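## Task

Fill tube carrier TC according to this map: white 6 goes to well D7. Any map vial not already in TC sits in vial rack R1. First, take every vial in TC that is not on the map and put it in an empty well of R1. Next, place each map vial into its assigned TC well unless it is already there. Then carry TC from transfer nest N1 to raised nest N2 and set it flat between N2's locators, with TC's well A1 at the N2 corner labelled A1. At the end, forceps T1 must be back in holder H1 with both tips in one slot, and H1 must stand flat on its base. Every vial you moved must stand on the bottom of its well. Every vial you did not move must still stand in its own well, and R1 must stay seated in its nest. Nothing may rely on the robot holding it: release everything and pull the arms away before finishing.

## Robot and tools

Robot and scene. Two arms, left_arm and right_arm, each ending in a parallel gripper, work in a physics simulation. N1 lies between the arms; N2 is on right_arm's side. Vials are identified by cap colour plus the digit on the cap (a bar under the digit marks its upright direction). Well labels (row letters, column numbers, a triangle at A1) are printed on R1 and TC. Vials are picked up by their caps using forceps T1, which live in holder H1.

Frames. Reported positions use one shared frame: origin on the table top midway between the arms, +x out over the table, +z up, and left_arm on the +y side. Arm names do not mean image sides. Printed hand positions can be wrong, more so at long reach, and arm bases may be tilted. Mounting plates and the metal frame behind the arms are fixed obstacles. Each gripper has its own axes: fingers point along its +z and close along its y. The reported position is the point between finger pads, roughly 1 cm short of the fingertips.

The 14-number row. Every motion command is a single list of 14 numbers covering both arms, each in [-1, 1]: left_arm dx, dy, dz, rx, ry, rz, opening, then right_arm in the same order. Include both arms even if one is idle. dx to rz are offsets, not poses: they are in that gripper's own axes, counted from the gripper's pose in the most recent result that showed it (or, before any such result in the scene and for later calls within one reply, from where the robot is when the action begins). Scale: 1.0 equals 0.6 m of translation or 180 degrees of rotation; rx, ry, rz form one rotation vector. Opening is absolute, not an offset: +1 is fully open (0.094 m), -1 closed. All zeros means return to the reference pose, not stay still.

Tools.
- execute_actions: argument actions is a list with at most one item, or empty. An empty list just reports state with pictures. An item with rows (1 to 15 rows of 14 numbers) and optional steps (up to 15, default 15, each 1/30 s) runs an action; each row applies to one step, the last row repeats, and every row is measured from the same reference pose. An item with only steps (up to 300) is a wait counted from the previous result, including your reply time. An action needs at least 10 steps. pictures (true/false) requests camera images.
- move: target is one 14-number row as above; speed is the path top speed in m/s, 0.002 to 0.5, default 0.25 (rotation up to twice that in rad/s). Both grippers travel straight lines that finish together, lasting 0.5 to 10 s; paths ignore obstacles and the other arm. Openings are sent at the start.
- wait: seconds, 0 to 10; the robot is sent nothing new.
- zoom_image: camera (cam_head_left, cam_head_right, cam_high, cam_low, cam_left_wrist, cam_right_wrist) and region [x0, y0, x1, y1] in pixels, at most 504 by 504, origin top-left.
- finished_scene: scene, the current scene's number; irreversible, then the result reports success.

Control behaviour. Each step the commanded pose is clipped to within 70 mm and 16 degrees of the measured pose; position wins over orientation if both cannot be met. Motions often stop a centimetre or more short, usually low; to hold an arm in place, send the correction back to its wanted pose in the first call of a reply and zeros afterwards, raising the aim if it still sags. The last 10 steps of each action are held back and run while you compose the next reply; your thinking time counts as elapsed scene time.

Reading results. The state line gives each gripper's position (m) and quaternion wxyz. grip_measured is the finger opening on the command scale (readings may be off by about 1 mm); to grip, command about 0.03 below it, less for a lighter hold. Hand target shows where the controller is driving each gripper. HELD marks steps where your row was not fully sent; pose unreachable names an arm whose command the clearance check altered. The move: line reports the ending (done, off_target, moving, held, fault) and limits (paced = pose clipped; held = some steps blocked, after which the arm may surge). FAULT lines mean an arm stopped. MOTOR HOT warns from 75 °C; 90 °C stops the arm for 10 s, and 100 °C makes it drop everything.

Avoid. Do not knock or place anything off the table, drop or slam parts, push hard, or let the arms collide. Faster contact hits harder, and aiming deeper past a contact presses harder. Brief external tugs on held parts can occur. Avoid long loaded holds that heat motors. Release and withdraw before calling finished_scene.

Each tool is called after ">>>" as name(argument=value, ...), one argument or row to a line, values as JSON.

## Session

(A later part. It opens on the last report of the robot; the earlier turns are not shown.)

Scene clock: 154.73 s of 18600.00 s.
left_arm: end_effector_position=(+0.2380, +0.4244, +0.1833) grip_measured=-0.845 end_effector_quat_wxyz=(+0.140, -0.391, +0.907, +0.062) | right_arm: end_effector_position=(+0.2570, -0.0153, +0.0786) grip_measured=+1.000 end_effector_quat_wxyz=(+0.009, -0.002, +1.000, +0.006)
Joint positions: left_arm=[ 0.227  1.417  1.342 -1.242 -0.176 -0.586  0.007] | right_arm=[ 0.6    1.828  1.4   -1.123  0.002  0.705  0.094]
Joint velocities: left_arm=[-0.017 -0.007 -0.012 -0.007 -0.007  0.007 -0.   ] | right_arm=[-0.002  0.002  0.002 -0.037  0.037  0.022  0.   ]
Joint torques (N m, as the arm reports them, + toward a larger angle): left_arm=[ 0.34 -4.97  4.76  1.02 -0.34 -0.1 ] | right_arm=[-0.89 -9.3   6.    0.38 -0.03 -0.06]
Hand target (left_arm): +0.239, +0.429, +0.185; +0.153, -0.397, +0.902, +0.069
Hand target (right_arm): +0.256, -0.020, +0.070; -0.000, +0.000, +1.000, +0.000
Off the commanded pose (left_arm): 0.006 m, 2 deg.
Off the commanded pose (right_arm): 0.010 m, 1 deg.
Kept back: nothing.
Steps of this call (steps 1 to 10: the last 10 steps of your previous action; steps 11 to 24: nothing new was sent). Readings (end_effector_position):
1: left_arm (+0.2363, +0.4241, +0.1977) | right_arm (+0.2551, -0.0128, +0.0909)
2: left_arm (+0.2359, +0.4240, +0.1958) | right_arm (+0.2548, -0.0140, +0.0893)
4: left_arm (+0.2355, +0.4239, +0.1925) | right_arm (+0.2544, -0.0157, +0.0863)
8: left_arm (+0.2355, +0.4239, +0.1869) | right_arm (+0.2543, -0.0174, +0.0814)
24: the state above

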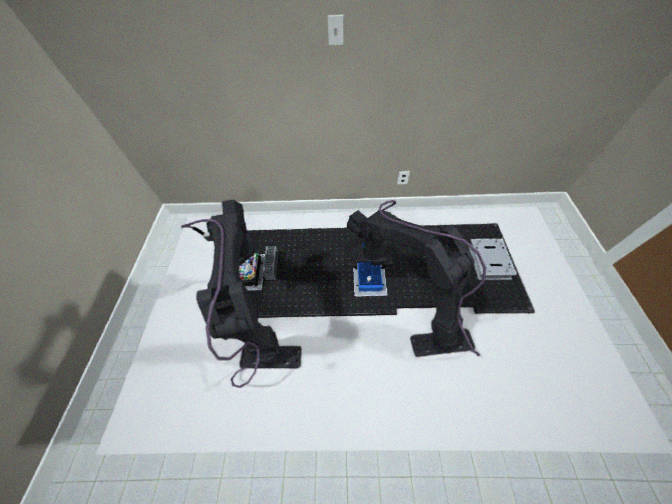

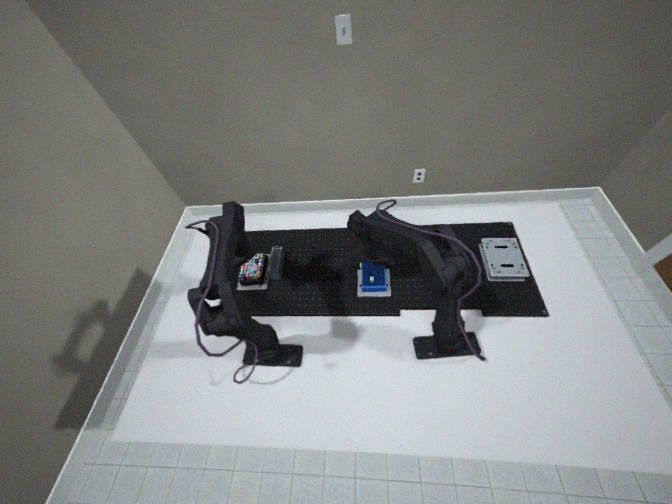

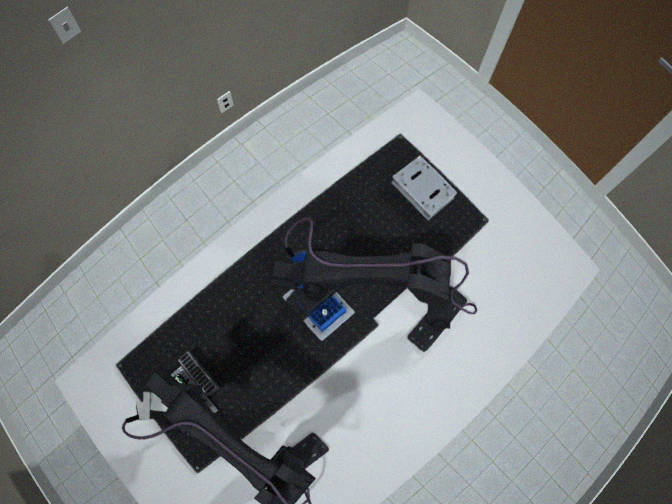

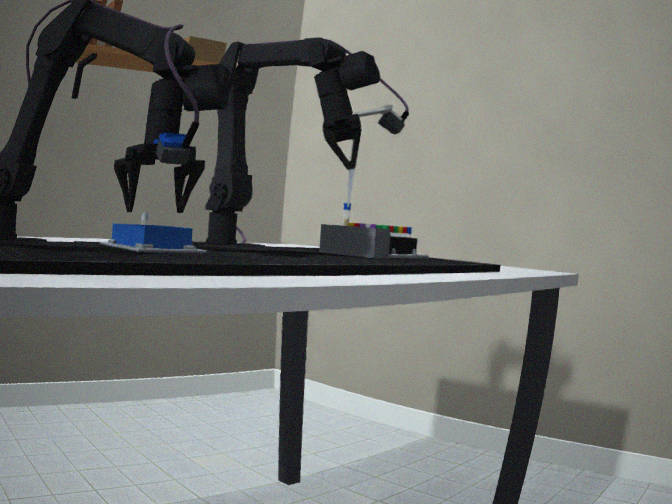

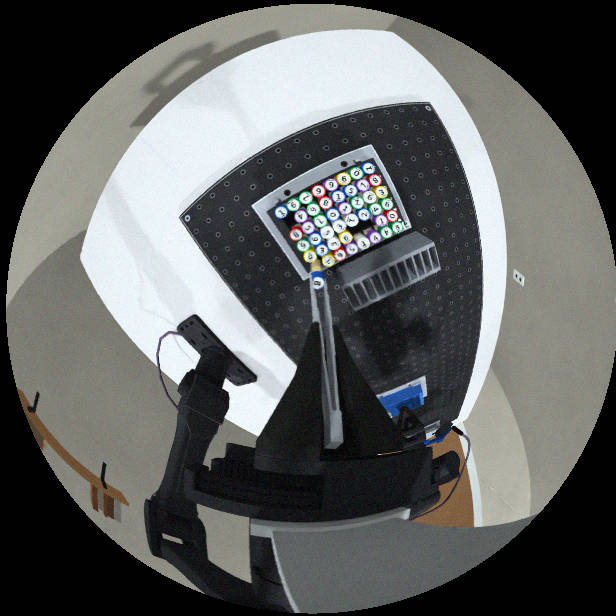

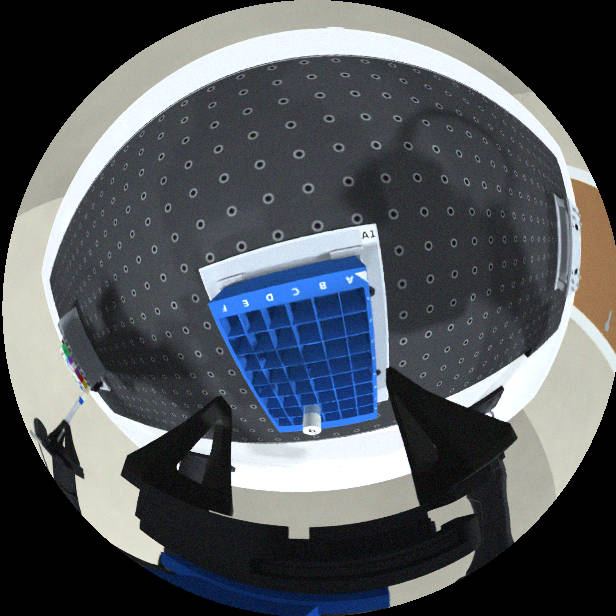

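>>> execute_actions(
  actions=[
    {"rows":[[-0.0078,0.0035,0.0046,-0.0013,-0.0098,-0.0047,-0.855,0.0017,-0.0095,0.0170,0.0038,0.0057,0.0013,1],[-0.0080,0.0031,0.0054,-0.0011,-0.0102,-0.0048,-0.855,0.0017,-0.0103,0.0178,0.0038,0.0057,0.0013,1],[-0.0077,0.0031,0.0063,-0.0011,-0.0102,-0.0048,-0.855,0.0017,-0.0111,0.0186,0.0038,0.0057,0.0013,1],[-0.0074,0.0031,0.0072,-0.0011,-0.0102,-0.0048,-0.855,0.0017,-0.0119,0.0194,0.0038,0.0057,0.0013,1],[-0.0071,0.0031,0.0081,-0.0011,-0.0102,-0.0048,-0.855,0.0017,-0.0127,0.0202,0.0038,0.0057,0.0013,1],[-0.0069,0.0031,0.0089,-0.0011,-0.0102,-0.0048,-0.855,0.0017,-0.0135,0.0210,0.0038,0.0057,0.0013,1],[-0.0066,0.0031,0.0098,-0.0011,-0.0102,-0.0048,-0.855,0.0017,-0.0137,0.0218,0.0038,0.0057,0.0013,1],[-0.0063,0.0031,0.0107,-0.0011,-0.0102,-0.0048,-0.855,0.0017,-0.0137,0.0226,0.0038,0.0057,0.0013,1],[-0.0060,0.0031,0.0115,-0.0011,-0.0102,-0.0048,-0.855,0.0017,-0.0137,0.0234,0.0038,0.0057,0.0013,1],[-0.0057,0.0031,0.0124,-0.0011,-0.0102,-0.0048,-0.855,0.0017,-0.0137,0.0238,0.0038,0.0057,0.0013,1],[-0.0055,0.0031,0.0133,-0.0011,-0.0102,-0.0048,-0.855,0.0017,-0.0137,0.0238,0.0038,0.0057,0.0013,1],[-0.0052,0.0031,0.0142,-0.0011,-0.0102,-0.0048,-0.855,0.0017,-0.0137,0.0238,0.0038,0.0057,0.0013,1],[-0.0049,0.0031,0.0150,-0.0011,-0.0102,-0.0048,-0.855,0.0017,-0.0137,0.0238,0.0038,0.0057,0.0013,1],[-0.0046,0.0031,0.0159,-0.0011,-0.0102,-0.0048,-0.855,0.0017,-0.0137,0.0238,0.0038,0.0057,0.0013,1],[-0.0044,0.0031,0.0168,-0.0011,-0.0102,-0.0048,-0.855,0.0017,-0.0137,0.0238,0.0038,0.0057,0.0013,1]],"steps":15},
  ],
)

>>> execute_actions(
  actions=[
    {"steps":22},
  ],
  pictures=true,
)

>>> zoom_image(
  camera="cam_left_wrist",
  region=[275, 215, 365, 305],
)

>>> zoom_image(
  camera="cam_right_wrist",
  region=[190, 260, 430, 460],
)

Scene clock: 158.73 s of 18600.00 s.
left_arm: end_effector_position=(+0.2383, +0.4245, +0.1794) grip_measured=-0.845 end_effector_quat_wxyz=(+0.140, -0.391, +0.908, +0.062) | right_arm: end_effector_position=(+0.2563, -0.0161, +0.0754) grip_measured=+1.000 end_effector_quat_wxyz=(+0.008, -0.003, +1.000, +0.005)
Joint positions: left_arm=[ 0.227  1.417  1.327 -1.228 -0.176 -0.586  0.007] | right_arm=[ 0.6    1.828  1.388 -1.112  0.002  0.702  0.094]
Joint velocities: left_arm=[-0.007  0.017 -0.1    0.095 -0.022 -0.007 -0.001] | right_arm=[-0.012  0.007 -0.11   0.066 -0.037 -0.066  0.   ]
Joint torques (N m, as the arm reports them, + toward a larger angle): left_arm=[ 0.38 -5.15  4.84  1.02 -0.35 -0.09] | right_arm=[-1.2  -9.62  5.98  0.38 -0.02 -0.09]
Steps of this call (steps 1 to 90: nothing new was sent; then 0.83 s passed at rest; steps 91 to 95: the first 5 steps of this action). Readings (end_effector_position):
91: left_arm (+0.2384, +0.4245, +0.1830) | right_arm (+0.2572, -0.0152, +0.0786)
92: left_arm (+0.2387, +0.4246, +0.1825) | right_arm (+0.2573, -0.0150, +0.0782)
94: left_arm (+0.2386, +0.4245, +0.1805) | right_arm (+0.2569, -0.0154, +0.0765)
95: the state above

Scene clock: 159.47 s of 18600.00 s.
left_arm: end_effector_position=(+0.2394, +0.4255, +0.1723) grip_measured=-0.845 end_effector_quat_wxyz=(+0.141, -0.391, +0.907, +0.064) | right_arm: end_effector_position=(+0.2570, -0.0186, +0.0716) grip_measured=+1.000 end_effector_quat_wxyz=(+0.008, -0.002, +1.000, +0.005)
Joint positions: left_arm=[ 0.227  1.417  1.298 -1.198 -0.181 -0.587  0.007] | right_arm=[ 0.593  1.828  1.372 -1.097  0.002  0.698  0.094]
Joint velocities: left_arm=[-0.022 -0.002 -0.017  0.051  0.037 -0.066  0.   ] | right_arm=[-0.012 -0.007 -0.002 -0.022 -0.037  0.037  0.   ]
Joint torques (N m, as the arm reports them, + toward a larger angle): left_arm=[ 0.4  -5.33  4.7   1.02 -0.31 -0.09] | right_arm=[-0.88 -9.44  5.97  0.38 -0.01 -0.1 ]
Hand target (left_arm): +0.240, +0.430, +0.175; +0.154, -0.397, +0.902, +0.069
Hand target (right_arm): +0.256, -0.023, +0.064; -0.001, +0.000, +1.000, -0.000
Off the commanded pose (left_arm): 0.005 m, 2 deg.
Off the commanded pose (right_arm): 0.009 m, 1 deg.
Kept back: nothing.
Steps of this call (steps 1 to 10: the last 10 steps of your previous action; steps 11 to 22: nothing new was sent). Readings (end_effector_position):
1: left_arm (+0.2382, +0.4245, +0.1786) | right_arm (+0.2559, -0.0170, +0.0744)
2: left_arm (+0.2380, +0.4244, +0.1778) | right_arm (+0.2555, -0.0178, +0.0734)
4: left_arm (+0.2380, +0.4244, +0.1765) | right_arm (+0.2554, -0.0192, +0.0722)
8: left_arm (+0.2393, +0.4250, +0.1752) | right_arm (+0.2560, -0.0194, +0.0716)
22: the state above

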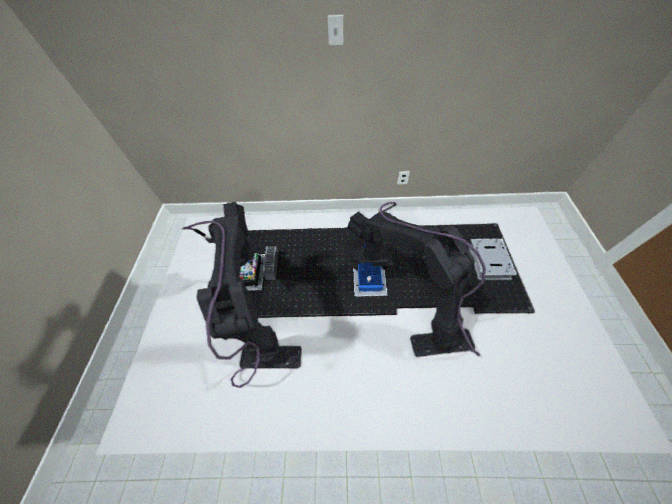

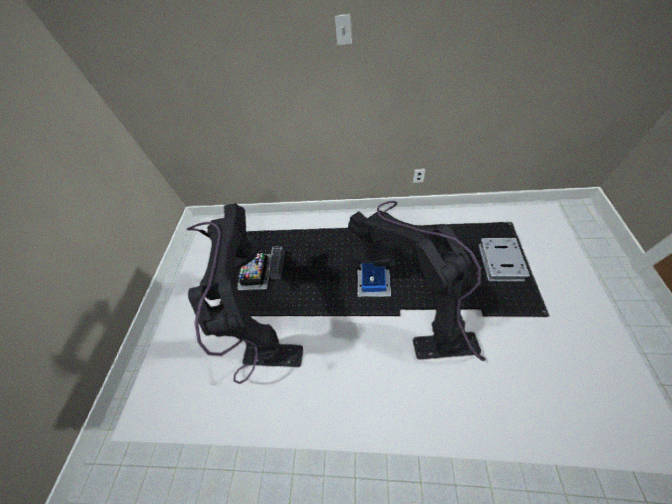

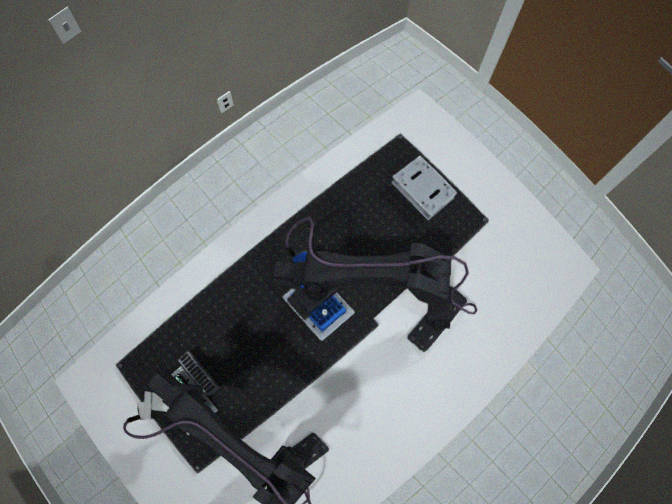

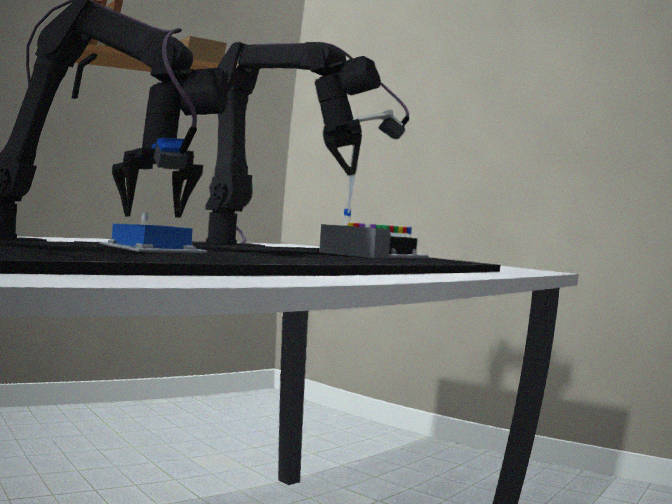

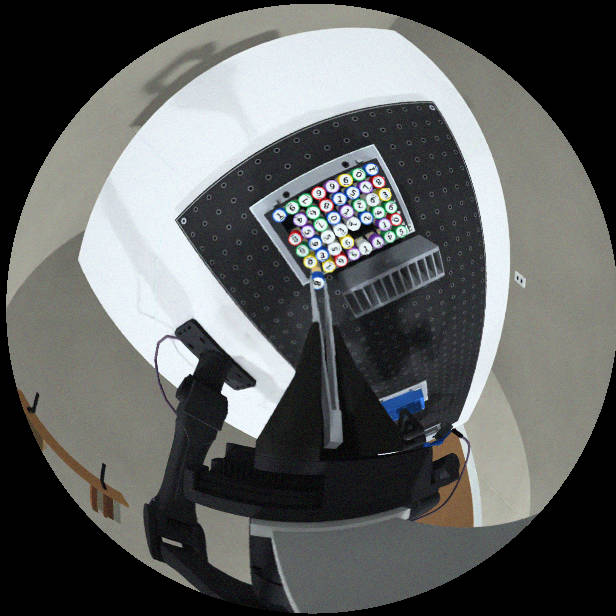

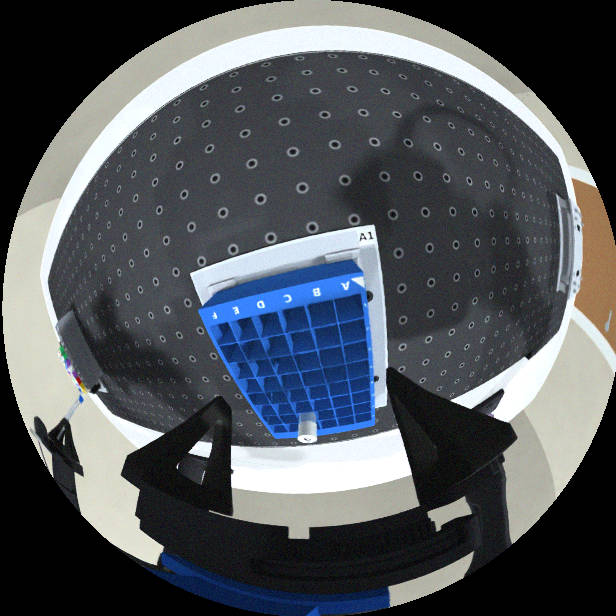

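Region (275, 215, 365, 305) of cam_left_wrist's 616x616 image, scaled by 5.600, with more detail than that image has.

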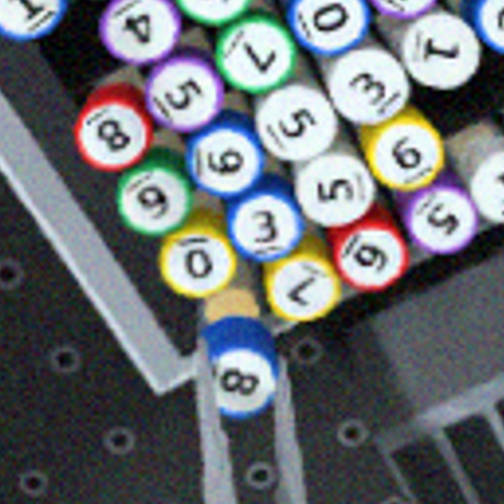

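Region (190, 260, 430, 460) of cam_right_wrist's 616x616 image, scaled by 2.100, with more detail than that image has.

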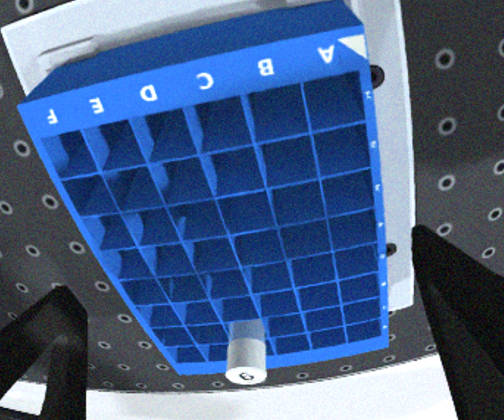

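>>> execute_actions(
  actions=[
    {"rows":[[-0.0058,0.0037,0.0024,-0.0004,-0.009,-0.0048,-0.855,0.0017,-0.0082,0.0164,0.0032,0.005,0.0013,1],[-0.0054,0.0037,0.0036,-0.0004,-0.009,-0.0048,-0.855,0.0017,-0.0082,0.0181,0.0032,0.005,0.0013,1],[-0.0050,0.0037,0.0049,-0.0004,-0.009,-0.0048,-0.855,0.0017,-0.0082,0.0198,0.0032,0.005,0.0013,1],[-0.0046,0.0037,0.0062,-0.0004,-0.009,-0.0048,-0.855,0.0017,-0.0082,0.0215,0.0032,0.005,0.0013,1],[-0.0042,0.0037,0.0074,-0.0004,-0.009,-0.0048,-0.855,0.0017,-0.0082,0.0232,0.0032,0.005,0.0013,1],[-0.0038,0.0037,0.0087,-0.0004,-0.009,-0.0048,-0.855,0.0017,-0.0082,0.0249,0.0032,0.005,0.0013,1],[-0.0034,0.0037,0.0100,-0.0004,-0.009,-0.0048,-0.855,0.0017,-0.0082,0.0266,0.0032,0.005,0.0013,1],[-0.0030,0.0037,0.0112,-0.0004,-0.009,-0.0048,-0.855,0.0017,-0.0082,0.0283,0.0032,0.005,0.0013,1],[-0.0026,0.0037,0.0125,-0.0004,-0.009,-0.0048,-0.855,0.0017,-0.0082,0.0300,0.0032,0.005,0.0013,1],[-0.0022,0.0037,0.0138,-0.0004,-0.009,-0.0048,-0.855,0.0017,-0.0082,0.0317,0.0032,0.005,0.0013,1],[-0.0018,0.0037,0.0150,-0.0004,-0.009,-0.0048,-0.855,0.0017,-0.0082,0.0334,0.0032,0.005,0.0013,1],[-0.0014,0.0037,0.0163,-0.0004,-0.009,-0.0048,-0.855,0.0017,-0.0082,0.0351,0.0032,0.005,0.0013,1],[-0.0010,0.0037,0.0176,-0.0004,-0.009,-0.0048,-0.855,0.0017,-0.0082,0.0368,0.0032,0.005,0.0013,1],[-0.0006,0.0037,0.0188,-0.0004,-0.009,-0.0048,-0.855,0.0017,-0.0082,0.0385,0.0032,0.005,0.0013,1],[-0.0002,0.0037,0.0201,-0.0004,-0.009,-0.0048,-0.855,0.0017,-0.0082,0.0402,0.0032,0.005,0.0013,1]],"steps":15},
  ],
)

>>> execute_actions(
  actions=[
    {"steps":20},
  ],
  pictures=true,
)

>>> zoom_image(
  camera="cam_left_wrist",
  region=[275, 225, 365, 315],
)

Scene clock: 162.17 s of 18600.00 s.
left_arm: end_effector_position=(+0.2390, +0.4254, +0.1682) grip_measured=-0.845 end_effector_quat_wxyz=(+0.139, -0.391, +0.907, +0.064) | right_arm: end_effector_position=(+0.2570, -0.0186, +0.0687) grip_measured=+1.000 end_effector_quat_wxyz=(+0.009, -0.002, +1.000, +0.006)
Joint positions: left_arm=[ 0.227  1.417  1.282 -1.186 -0.181 -0.587  0.007] | right_arm=[ 0.593  1.828  1.36  -1.083  0.002  0.698  0.094]
Joint velocities: left_arm=[ 0.012  0.002 -0.139  0.11  -0.022 -0.051  0.   ] | right_arm=[ 0.002  0.007 -0.11   0.051  0.037 -0.037  0.   ]
Joint torques (N m, as the arm reports them, + toward a larger angle): left_arm=[ 0.37 -5.4   4.75  0.99 -0.3  -0.09] | right_arm=[-0.82 -9.    5.99  0.38 -0.03 -0.07]
Steps of this call (steps 1 to 76: nothing new was sent; steps 77 to 81: the first 5 steps of this action). Readings (end_effector_position):
77: left_arm (+0.2395, +0.4255, +0.1721) | right_arm (+0.2572, -0.0184, +0.0716)
78: left_arm (+0.2397, +0.4255, +0.1716) | right_arm (+0.2574, -0.0182, +0.0712)
80: left_arm (+0.2394, +0.4254, +0.1694) | right_arm (+0.2573, -0.0183, +0.0696)
81: the state above

Scene clock: 162.83 s of 18600.00 s.
left_arm: end_effector_position=(+0.2395, +0.4255, +0.1578) grip_measured=-0.845 end_effector_quat_wxyz=(+0.138, -0.392, +0.907, +0.064) | right_arm: end_effector_position=(+0.2573, -0.0183, +0.0573) grip_measured=+1.000 end_effector_quat_wxyz=(+0.010, -0.002, +1.000, +0.007)
Joint positions: left_arm=[ 0.227  1.417  1.241 -1.146 -0.181 -0.588  0.007] | right_arm=[ 0.593  1.838  1.326 -1.036  0.002  0.698  0.094]
Joint velocities: left_arm=[ 0.002  0.007 -0.002  0.022  0.007 -0.022  0.   ] | right_arm=[ 0.007 -0.012  0.007 -0.022  0.007 -0.022  0.   ]
Joint torques (N m, as the arm reports them, + toward a larger angle): left_arm=[ 0.36 -5.58  4.68  1.   -0.31 -0.09] | right_arm=[-0.82 -8.95  5.95  0.41 -0.04 -0.08]
Hand target (left_arm): +0.240, +0.430, +0.161; +0.153, -0.398, +0.902, +0.069
Hand target (right_arm): +0.256, -0.023, +0.048; -0.000, +0.000, +1.000, -0.000
Off the commanded pose (left_arm): 0.005 m, 2 deg.
Off the commanded pose (right_arm): 0.011 m, 1 deg.
Kept back: nothing.
Steps of this call (steps 1 to 10: the last 10 steps of your previous action; steps 11 to 20: nothing new was sent). Readings (end_effector_position):
1: left_arm (+0.2388, +0.4253, +0.1670) | right_arm (+0.2564, -0.0190, +0.0676)
2: left_arm (+0.2388, +0.4253, +0.1660) | right_arm (+0.2562, -0.0192, +0.0668)
4: left_arm (+0.2389, +0.4254, +0.1644) | right_arm (+0.2558, -0.0196, +0.0652)
8: left_arm (+0.2391, +0.4254, +0.1610) | right_arm (+0.2561, -0.0193, +0.0627)
20: the state above

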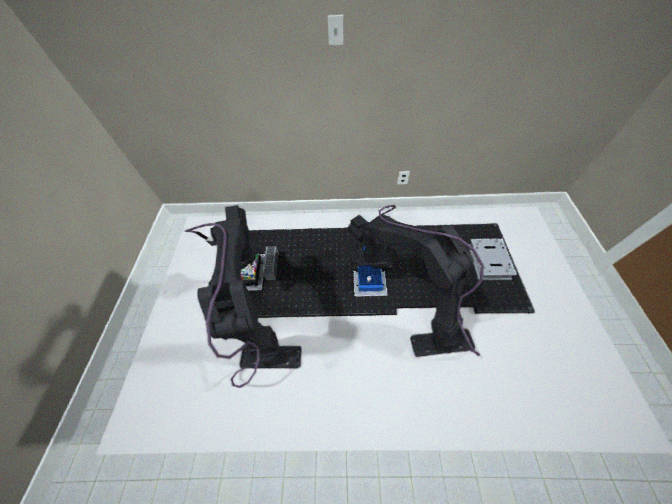

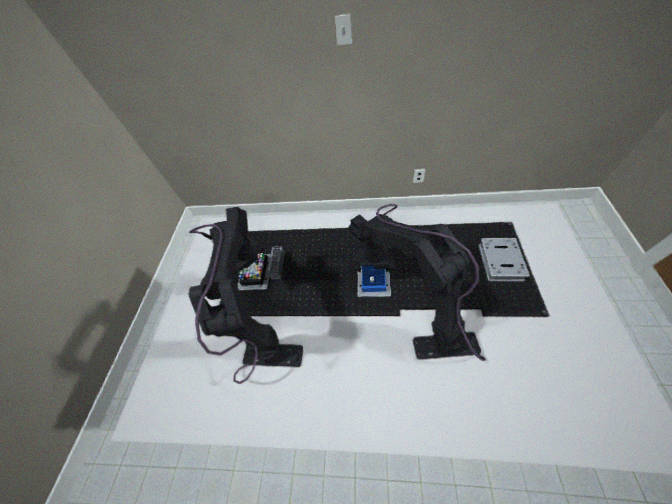

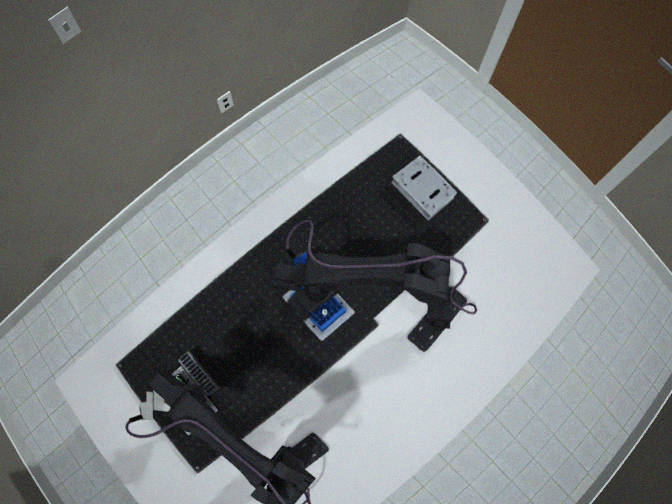

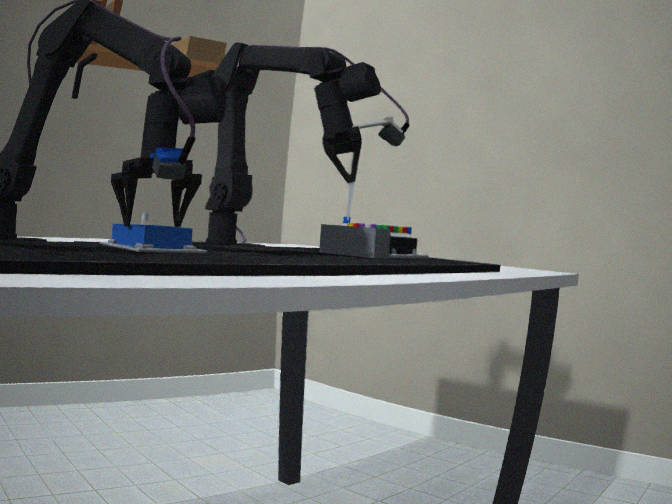

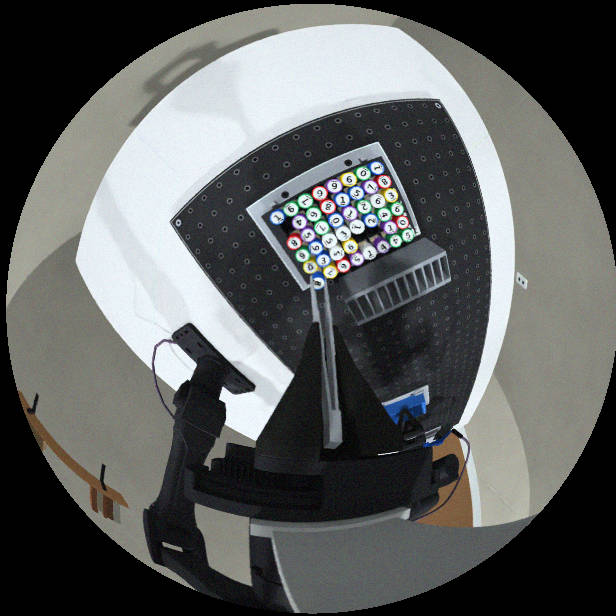

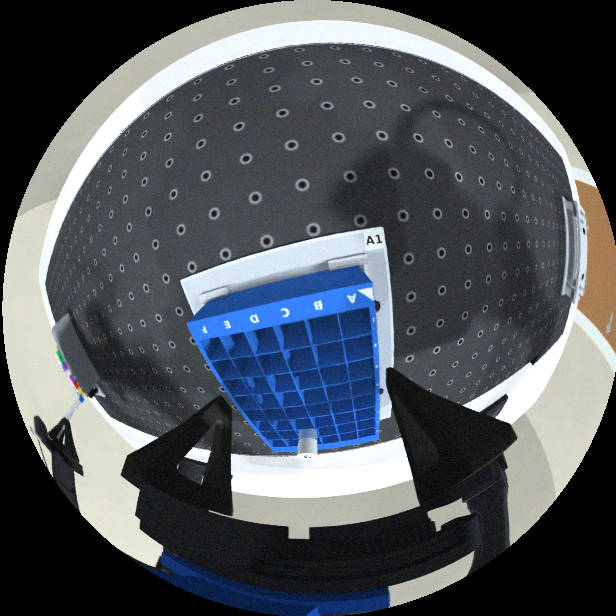

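Region (275, 225, 365, 315) of cam_left_wrist's 616x616 image, scaled by 5.600, with more detail than that image has.

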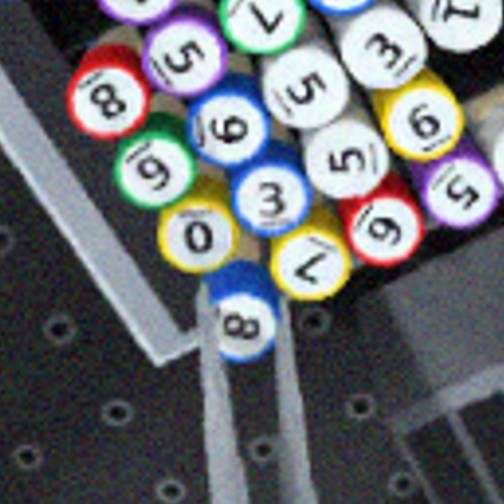

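>>> execute_actions(
  actions=[
    {"rows":[[-0.0061,0.0038,0.0011,0.0004,-0.0103,-0.0048,-0.855,0.0022,-0.0087,0.0205,0.0048,0.0068,0.0013,1],[-0.0058,0.0038,0.0021,0.0004,-0.0103,-0.0048,-0.855,0.0022,-0.0087,0.0226,0.0051,0.0072,0.0013,1],[-0.0055,0.0038,0.0031,0.0004,-0.0103,-0.0048,-0.855,0.0022,-0.0087,0.0247,0.0054,0.0077,0.0013,1],[-0.0052,0.0038,0.0042,0.0004,-0.0103,-0.0048,-0.855,0.0022,-0.0087,0.0268,0.0057,0.0081,0.0013,1],[-0.0048,0.0038,0.0052,0.0004,-0.0103,-0.0048,-0.855,0.0022,-0.0087,0.0288,0.006,0.0085,0.0013,1],[-0.0045,0.0038,0.0062,0.0004,-0.0103,-0.0048,-0.855,0.0022,-0.0087,0.0309,0.0063,0.009,0.0013,1],[-0.0042,0.0038,0.0072,0.0004,-0.0103,-0.0048,-0.855,0.0022,-0.0087,0.0330,0.0066,0.0094,0.0013,1],[-0.0038,0.0038,0.0083,0.0004,-0.0103,-0.0048,-0.855,0.0022,-0.0087,0.0351,0.0069,0.0098,0.0013,1],[-0.0035,0.0038,0.0093,0.0004,-0.0103,-0.0048,-0.855,0.0022,-0.0087,0.0372,0.0072,0.0102,0.0013,1],[-0.0032,0.0038,0.0103,0.0004,-0.0103,-0.0048,-0.855,0.0022,-0.0087,0.0393,0.0075,0.0107,0.0013,1],[-0.0029,0.0038,0.0114,0.0004,-0.0103,-0.0048,-0.855,0.0022,-0.0087,0.0413,0.0078,0.0111,0.0013,1],[-0.0029,0.0038,0.0114,0.0004,-0.0103,-0.0048,-0.855,0.0022,-0.0087,0.0434,0.0081,0.0115,0.0013,1],[-0.0029,0.0038,0.0114,0.0004,-0.0103,-0.0048,-0.855,0.0022,-0.0087,0.0455,0.0084,0.012,0.0013,1],[-0.0029,0.0038,0.0114,0.0004,-0.0103,-0.0048,-0.855,0.0022,-0.0087,0.0476,0.0087,0.0124,0.0013,1],[-0.0029,0.0038,0.0114,0.0004,-0.0103,-0.0048,-0.855,0.0022,-0.0087,0.0496,0.009,0.0128,0.0013,1]],"steps":15},
  ],
)

>>> execute_actions(
  actions=[
    {"steps":20},
  ],
  pictures=true,
)

>>> zoom_image(
  camera="cam_low",
  region=[80, 150, 430, 270],
)

Scene clock: 164.27 s of 18600.00 s.
left_arm: end_effector_position=(+0.2393, +0.4254, +0.1539) grip_measured=-0.845 end_effector_quat_wxyz=(+0.138, -0.392, +0.907, +0.065) | right_arm: end_effector_position=(+0.2591, -0.0168, +0.0564) grip_measured=+1.000 end_effector_quat_wxyz=(+0.012, -0.002, +1.000, +0.009)
Joint positions: left_arm=[ 0.227  1.417  1.226 -1.133 -0.181 -0.588  0.007] | right_arm=[ 0.593  1.841  1.326 -1.026  0.002  0.698  0.094]
Joint velocities: left_arm=[-0.002 -0.007 -0.12   0.11   0.037 -0.007 -0.   ] | right_arm=[-0.017  0.081 -0.007  0.11  -0.081 -0.022  0.   ]
Joint torques (N m, as the arm reports them, + toward a larger angle): left_arm=[ 0.37 -5.62  4.77  0.98 -0.31 -0.08] | right_arm=[-0.85 -8.26  5.2   0.39 -0.02 -0.09]
Steps of this call (steps 1 to 38: nothing new was sent; steps 39 to 43: the first 5 steps of this action). Readings (end_effector_position):
39: left_arm (+0.2397, +0.4255, +0.1576) | right_arm (+0.2578, -0.0178, +0.0573)
40: left_arm (+0.2399, +0.4256, +0.1569) | right_arm (+0.2581, -0.0177, +0.0573)
42: left_arm (+0.2395, +0.4255, +0.1549) | right_arm (+0.2587, -0.0171, +0.0570)
43: the state above

Scene clock: 164.93 s of 18600.00 s.
left_arm: end_effector_position=(+0.2397, +0.4255, +0.1484) grip_measured=-0.845 end_effector_quat_wxyz=(+0.138, -0.392, +0.907, +0.064) | right_arm: end_effector_position=(+0.2578, -0.0178, +0.0365) grip_measured=+1.000 end_effector_quat_wxyz=(-0.001, -0.002, +1.000, -0.002)
Joint positions: left_arm=[ 0.227  1.417  1.204 -1.11  -0.181 -0.588  0.007] | right_arm=[ 0.593  1.888  1.307 -0.993  0.002  0.697  0.094]
Joint velocities: left_arm=[ 0.007 -0.002 -0.007  0.037  0.037  0.007  0.001] | right_arm=[-0.012  0.002 -0.017  0.037  0.051  0.022  0.   ]
Joint torques (N m, as the arm reports them, + toward a larger angle): left_arm=[ 0.35 -5.75  4.73  1.01 -0.32 -0.1 ] | right_arm=[-0.87 -9.43  5.83  0.33 -0.04 -0.09]
Hand target (left_arm): +0.240, +0.430, +0.152; +0.154, -0.398, +0.902, +0.069
Hand target (right_arm): +0.256, -0.023, +0.028; -0.011, +0.000, +1.000, -0.007
Off the commanded pose (left_arm): 0.006 m, 2 deg.
Off the commanded pose (right_arm): 0.011 m, 1 deg.
Kept back: nothing.
Steps of this call (steps 1 to 10: the last 10 steps of your previous action; steps 11 to 20: nothing new was sent). Readings (end_effector_position):
1: left_arm (+0.2393, +0.4254, +0.1531) | right_arm (+0.2594, -0.0166, +0.0554)
2: left_arm (+0.2392, +0.4254, +0.1523) | right_arm (+0.2596, -0.0164, +0.0541)
4: left_arm (+0.2394, +0.4255, +0.1511) | right_arm (+0.2592, -0.0167, +0.0502)
8: left_arm (+0.2394, +0.4255, +0.1487) | right_arm (+0.2571, -0.0184, +0.0423)
20: the state above

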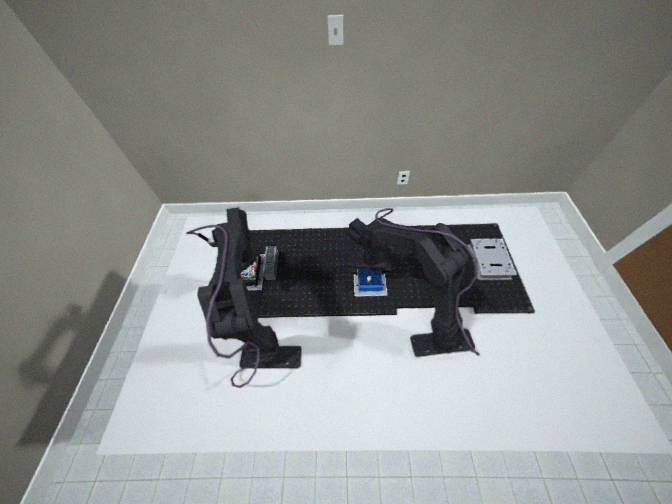

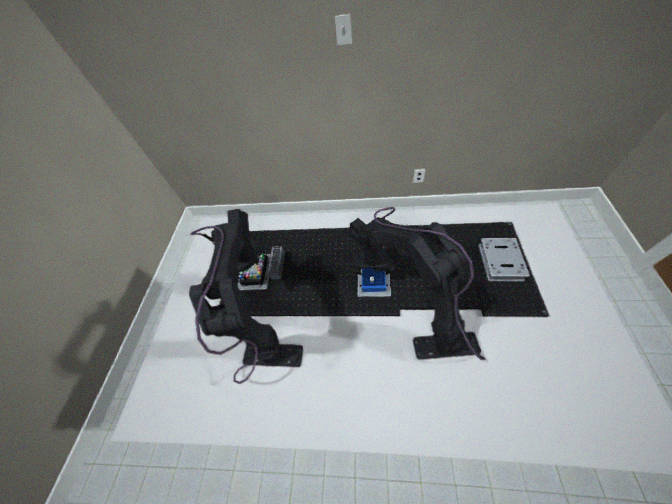

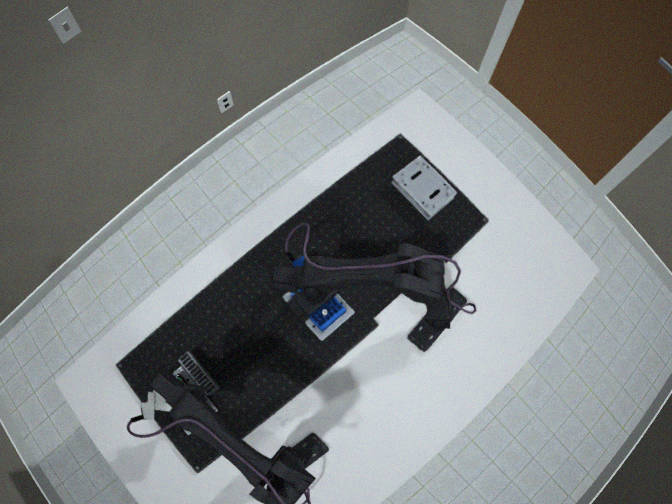

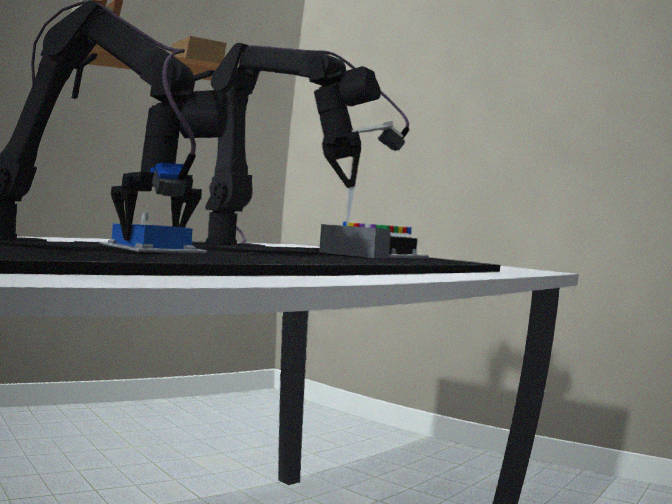

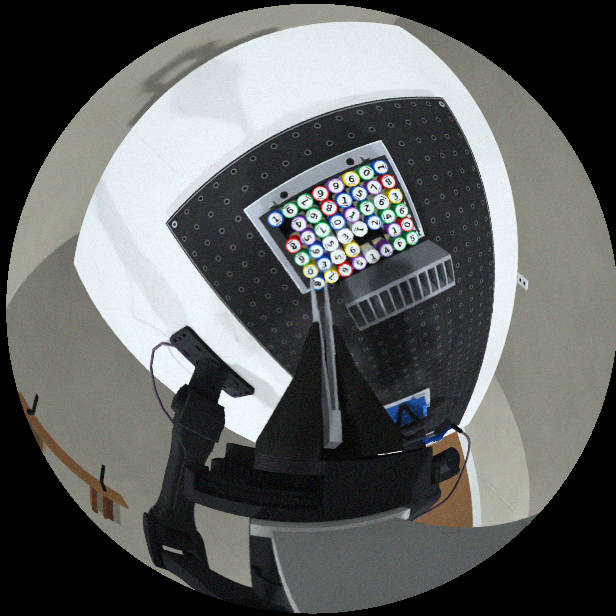

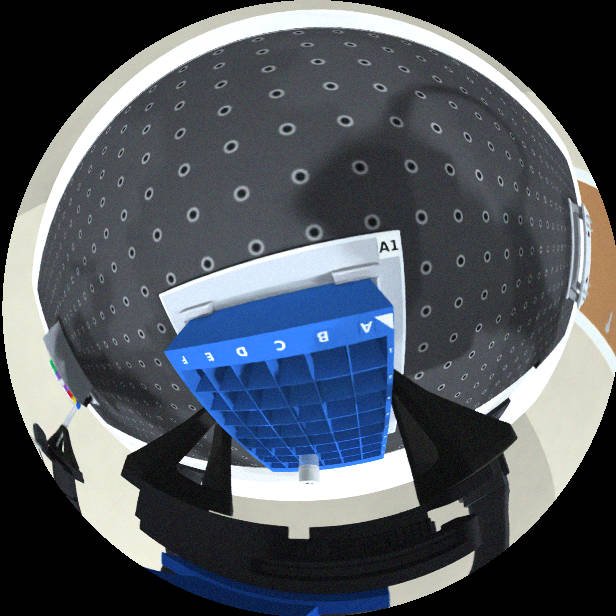

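Region (80, 150, 430, 270) of cam_low's 672x504 image, scaled by 1.440, with more detail than that image has; it fills the top 173 rows of this view, and the rest is white.

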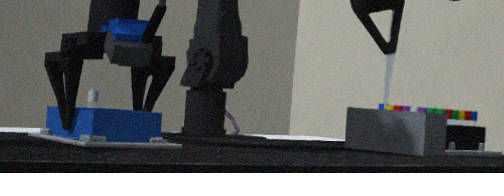

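>>> execute_actions(
  actions=[
    {"rows":[[-0.0074,0.004,-0.0036,0.0004,-0.0105,-0.0048,-0.84,0.003,-0.0095,0.015,0.0032,0.0064,0.0013,0.97],[-0.0074,0.004,-0.0036,0.0004,-0.0105,-0.0048,-0.83,0.003,-0.0095,0.015,0.0032,0.0064,0.0013,0.95],[-0.0074,0.004,-0.0036,0.0004,-0.0105,-0.0048,-0.82,0.003,-0.0095,0.015,0.0032,0.0064,0.0013,0.93],[-0.0074,0.004,-0.0036,0.0004,-0.0105,-0.0048,-0.81,0.003,-0.0095,0.015,0.0032,0.0064,0.0013,0.91],[-0.0074,0.004,-0.0036,0.0004,-0.0105,-0.0048,-0.80,0.003,-0.0095,0.015,0.0032,0.0064,0.0013,0.895],[-0.0074,0.004,-0.0036,0.0004,-0.0105,-0.0048,-0.79,0.003,-0.0095,0.015,0.0032,0.0064,0.0013,0.88],[-0.0074,0.004,-0.0036,0.0004,-0.0105,-0.0048,-0.78,0.003,-0.0095,0.015,0.0032,0.0064,0.0013,0.87],[-0.0074,0.004,-0.0036,0.0004,-0.0105,-0.0048,-0.77,0.003,-0.0095,0.015,0.0032,0.0064,0.0013,0.86],[-0.0074,0.004,-0.0036,0.0004,-0.0105,-0.0048,-0.765,0.003,-0.0095,0.015,0.0032,0.0064,0.0013,0.85],[-0.0074,0.004,-0.0036,0.0004,-0.0105,-0.0048,-0.765,0.003,-0.0095,0.015,0.0032,0.0064,0.0013,0.84],[-0.0074,0.004,-0.0036,0.0004,-0.0105,-0.0048,-0.765,0.003,-0.0095,0.015,0.0032,0.0064,0.0013,0.83],[-0.0074,0.004,-0.0036,0.0004,-0.0105,-0.0048,-0.765,0.003,-0.0095,0.015,0.0032,0.0064,0.0013,0.82],[-0.0074,0.004,-0.0036,0.0004,-0.0105,-0.0048,-0.765,0.003,-0.0095,0.015,0.0032,0.0064,0.0013,0.81],[-0.0074,0.004,-0.0036,0.0004,-0.0105,-0.0048,-0.765,0.003,-0.0095,0.015,0.0032,0.0064,0.0013,0.80],[-0.0074,0.004,-0.0036,0.0004,-0.0105,-0.0048,-0.765,0.003,-0.0095,0.015,0.0032,0.0064,0.0013,0.79]],"steps":15},
  ],
)

>>> execute_actions(
  actions=[
    {"steps":16},
  ],
)

Scene clock: 166.50 s of 18600.00 s.
left_arm: end_effector_position=(+0.2397, +0.4255, +0.1484) grip_measured=-0.805 end_effector_quat_wxyz=(+0.138, -0.392, +0.907, +0.064) | right_arm: end_effector_position=(+0.2581, -0.0173, +0.0365) grip_measured=+0.905 end_effector_quat_wxyz=(-0.000, -0.003, +1.000, -0.001)
Joint positions: left_arm=[ 0.227  1.417  1.204 -1.11  -0.181 -0.588  0.009] | right_arm=[ 0.593  1.888  1.307 -0.991  0.001  0.696  0.089]
Joint velocities: left_arm=[ 0.032 -0.022 -0.002 -0.022  0.022  0.081  0.008] | right_arm=[-0.012 -0.002  0.022 -0.022 -0.022 -0.037 -0.014]
Joint torques (N m, as the arm reports them, + toward a larger angle): left_arm=[ 0.42 -5.78  4.79  1.01 -0.32 -0.1 ] | right_arm=[-1.   -9.61  5.51  0.35 -0.03 -0.07]
Steps of this call (steps 1 to 42: nothing new was sent; steps 43 to 47: the first 5 steps of this action). Readings (end_effector_position):
43: left_arm (+0.2397, +0.4255, +0.1484) | right_arm (+0.2580, -0.0176, +0.0365)
44: left_arm (+0.2397, +0.4255, +0.1484) | right_arm (+0.2580, -0.0175, +0.0365)
46: left_arm (+0.2397, +0.4255, +0.1484) | right_arm (+0.2581, -0.0174, +0.0365)
47: the state above

Scene clock: 167.03 s of 18600.00 s.
left_arm: end_effector_position=(+0.2397, +0.4255, +0.1484) grip_measured=-0.767 end_effector_quat_wxyz=(+0.138, -0.392, +0.907, +0.064) | right_arm: end_effector_position=(+0.2586, -0.0180, +0.0365) grip_measured=+0.807 end_effector_quat_wxyz=(-0.000, -0.002, +1.000, -0.001)
Joint positions: left_arm=[ 0.227  1.417  1.204 -1.11  -0.181 -0.588  0.011] | right_arm=[ 0.591  1.888  1.307 -0.991  0.001  0.695  0.085]
Joint velocities: left_arm=[-0.022 -0.002  0.007  0.037 -0.022 -0.066  0.   ] | right_arm=[ 0.007 -0.012  0.007  0.007 -0.037 -0.037  0.001]
Joint torques (N m, as the arm reports them, + toward a larger angle): left_arm=[ 0.39 -5.73  4.77  0.99 -0.32 -0.09] | right_arm=[-0.73 -9.58  5.53  0.36 -0.04 -0.07]
Hand target (left_arm): +0.240, +0.430, +0.152; +0.153, -0.398, +0.902, +0.069
Hand target (right_arm): +0.256, -0.023, +0.028; -0.011, -0.000, +1.000, -0.007
Off the commanded pose (left_arm): 0.005 m, 2 deg.
Off the commanded pose (right_arm): 0.011 m, 1 deg.
Kept back: nothing.
Steps of this call (steps 1 to 10: the last 10 steps of your previous action; steps 11 to 16: nothing new was sent). Readings (end_effector_position):
1: left_arm (+0.2397, +0.4255, +0.1484) | right_arm (+0.2581, -0.0173, +0.0365)
2: left_arm (+0.2397, +0.4255, +0.1484) | right_arm (+0.2581, -0.0173, +0.0365)
4: left_arm (+0.2397, +0.4255, +0.1484) | right_arm (+0.2581, -0.0173, +0.0365)
8: left_arm (+0.2397, +0.4255, +0.1484) | right_arm (+0.2586, -0.0180, +0.0365)
16: the state above


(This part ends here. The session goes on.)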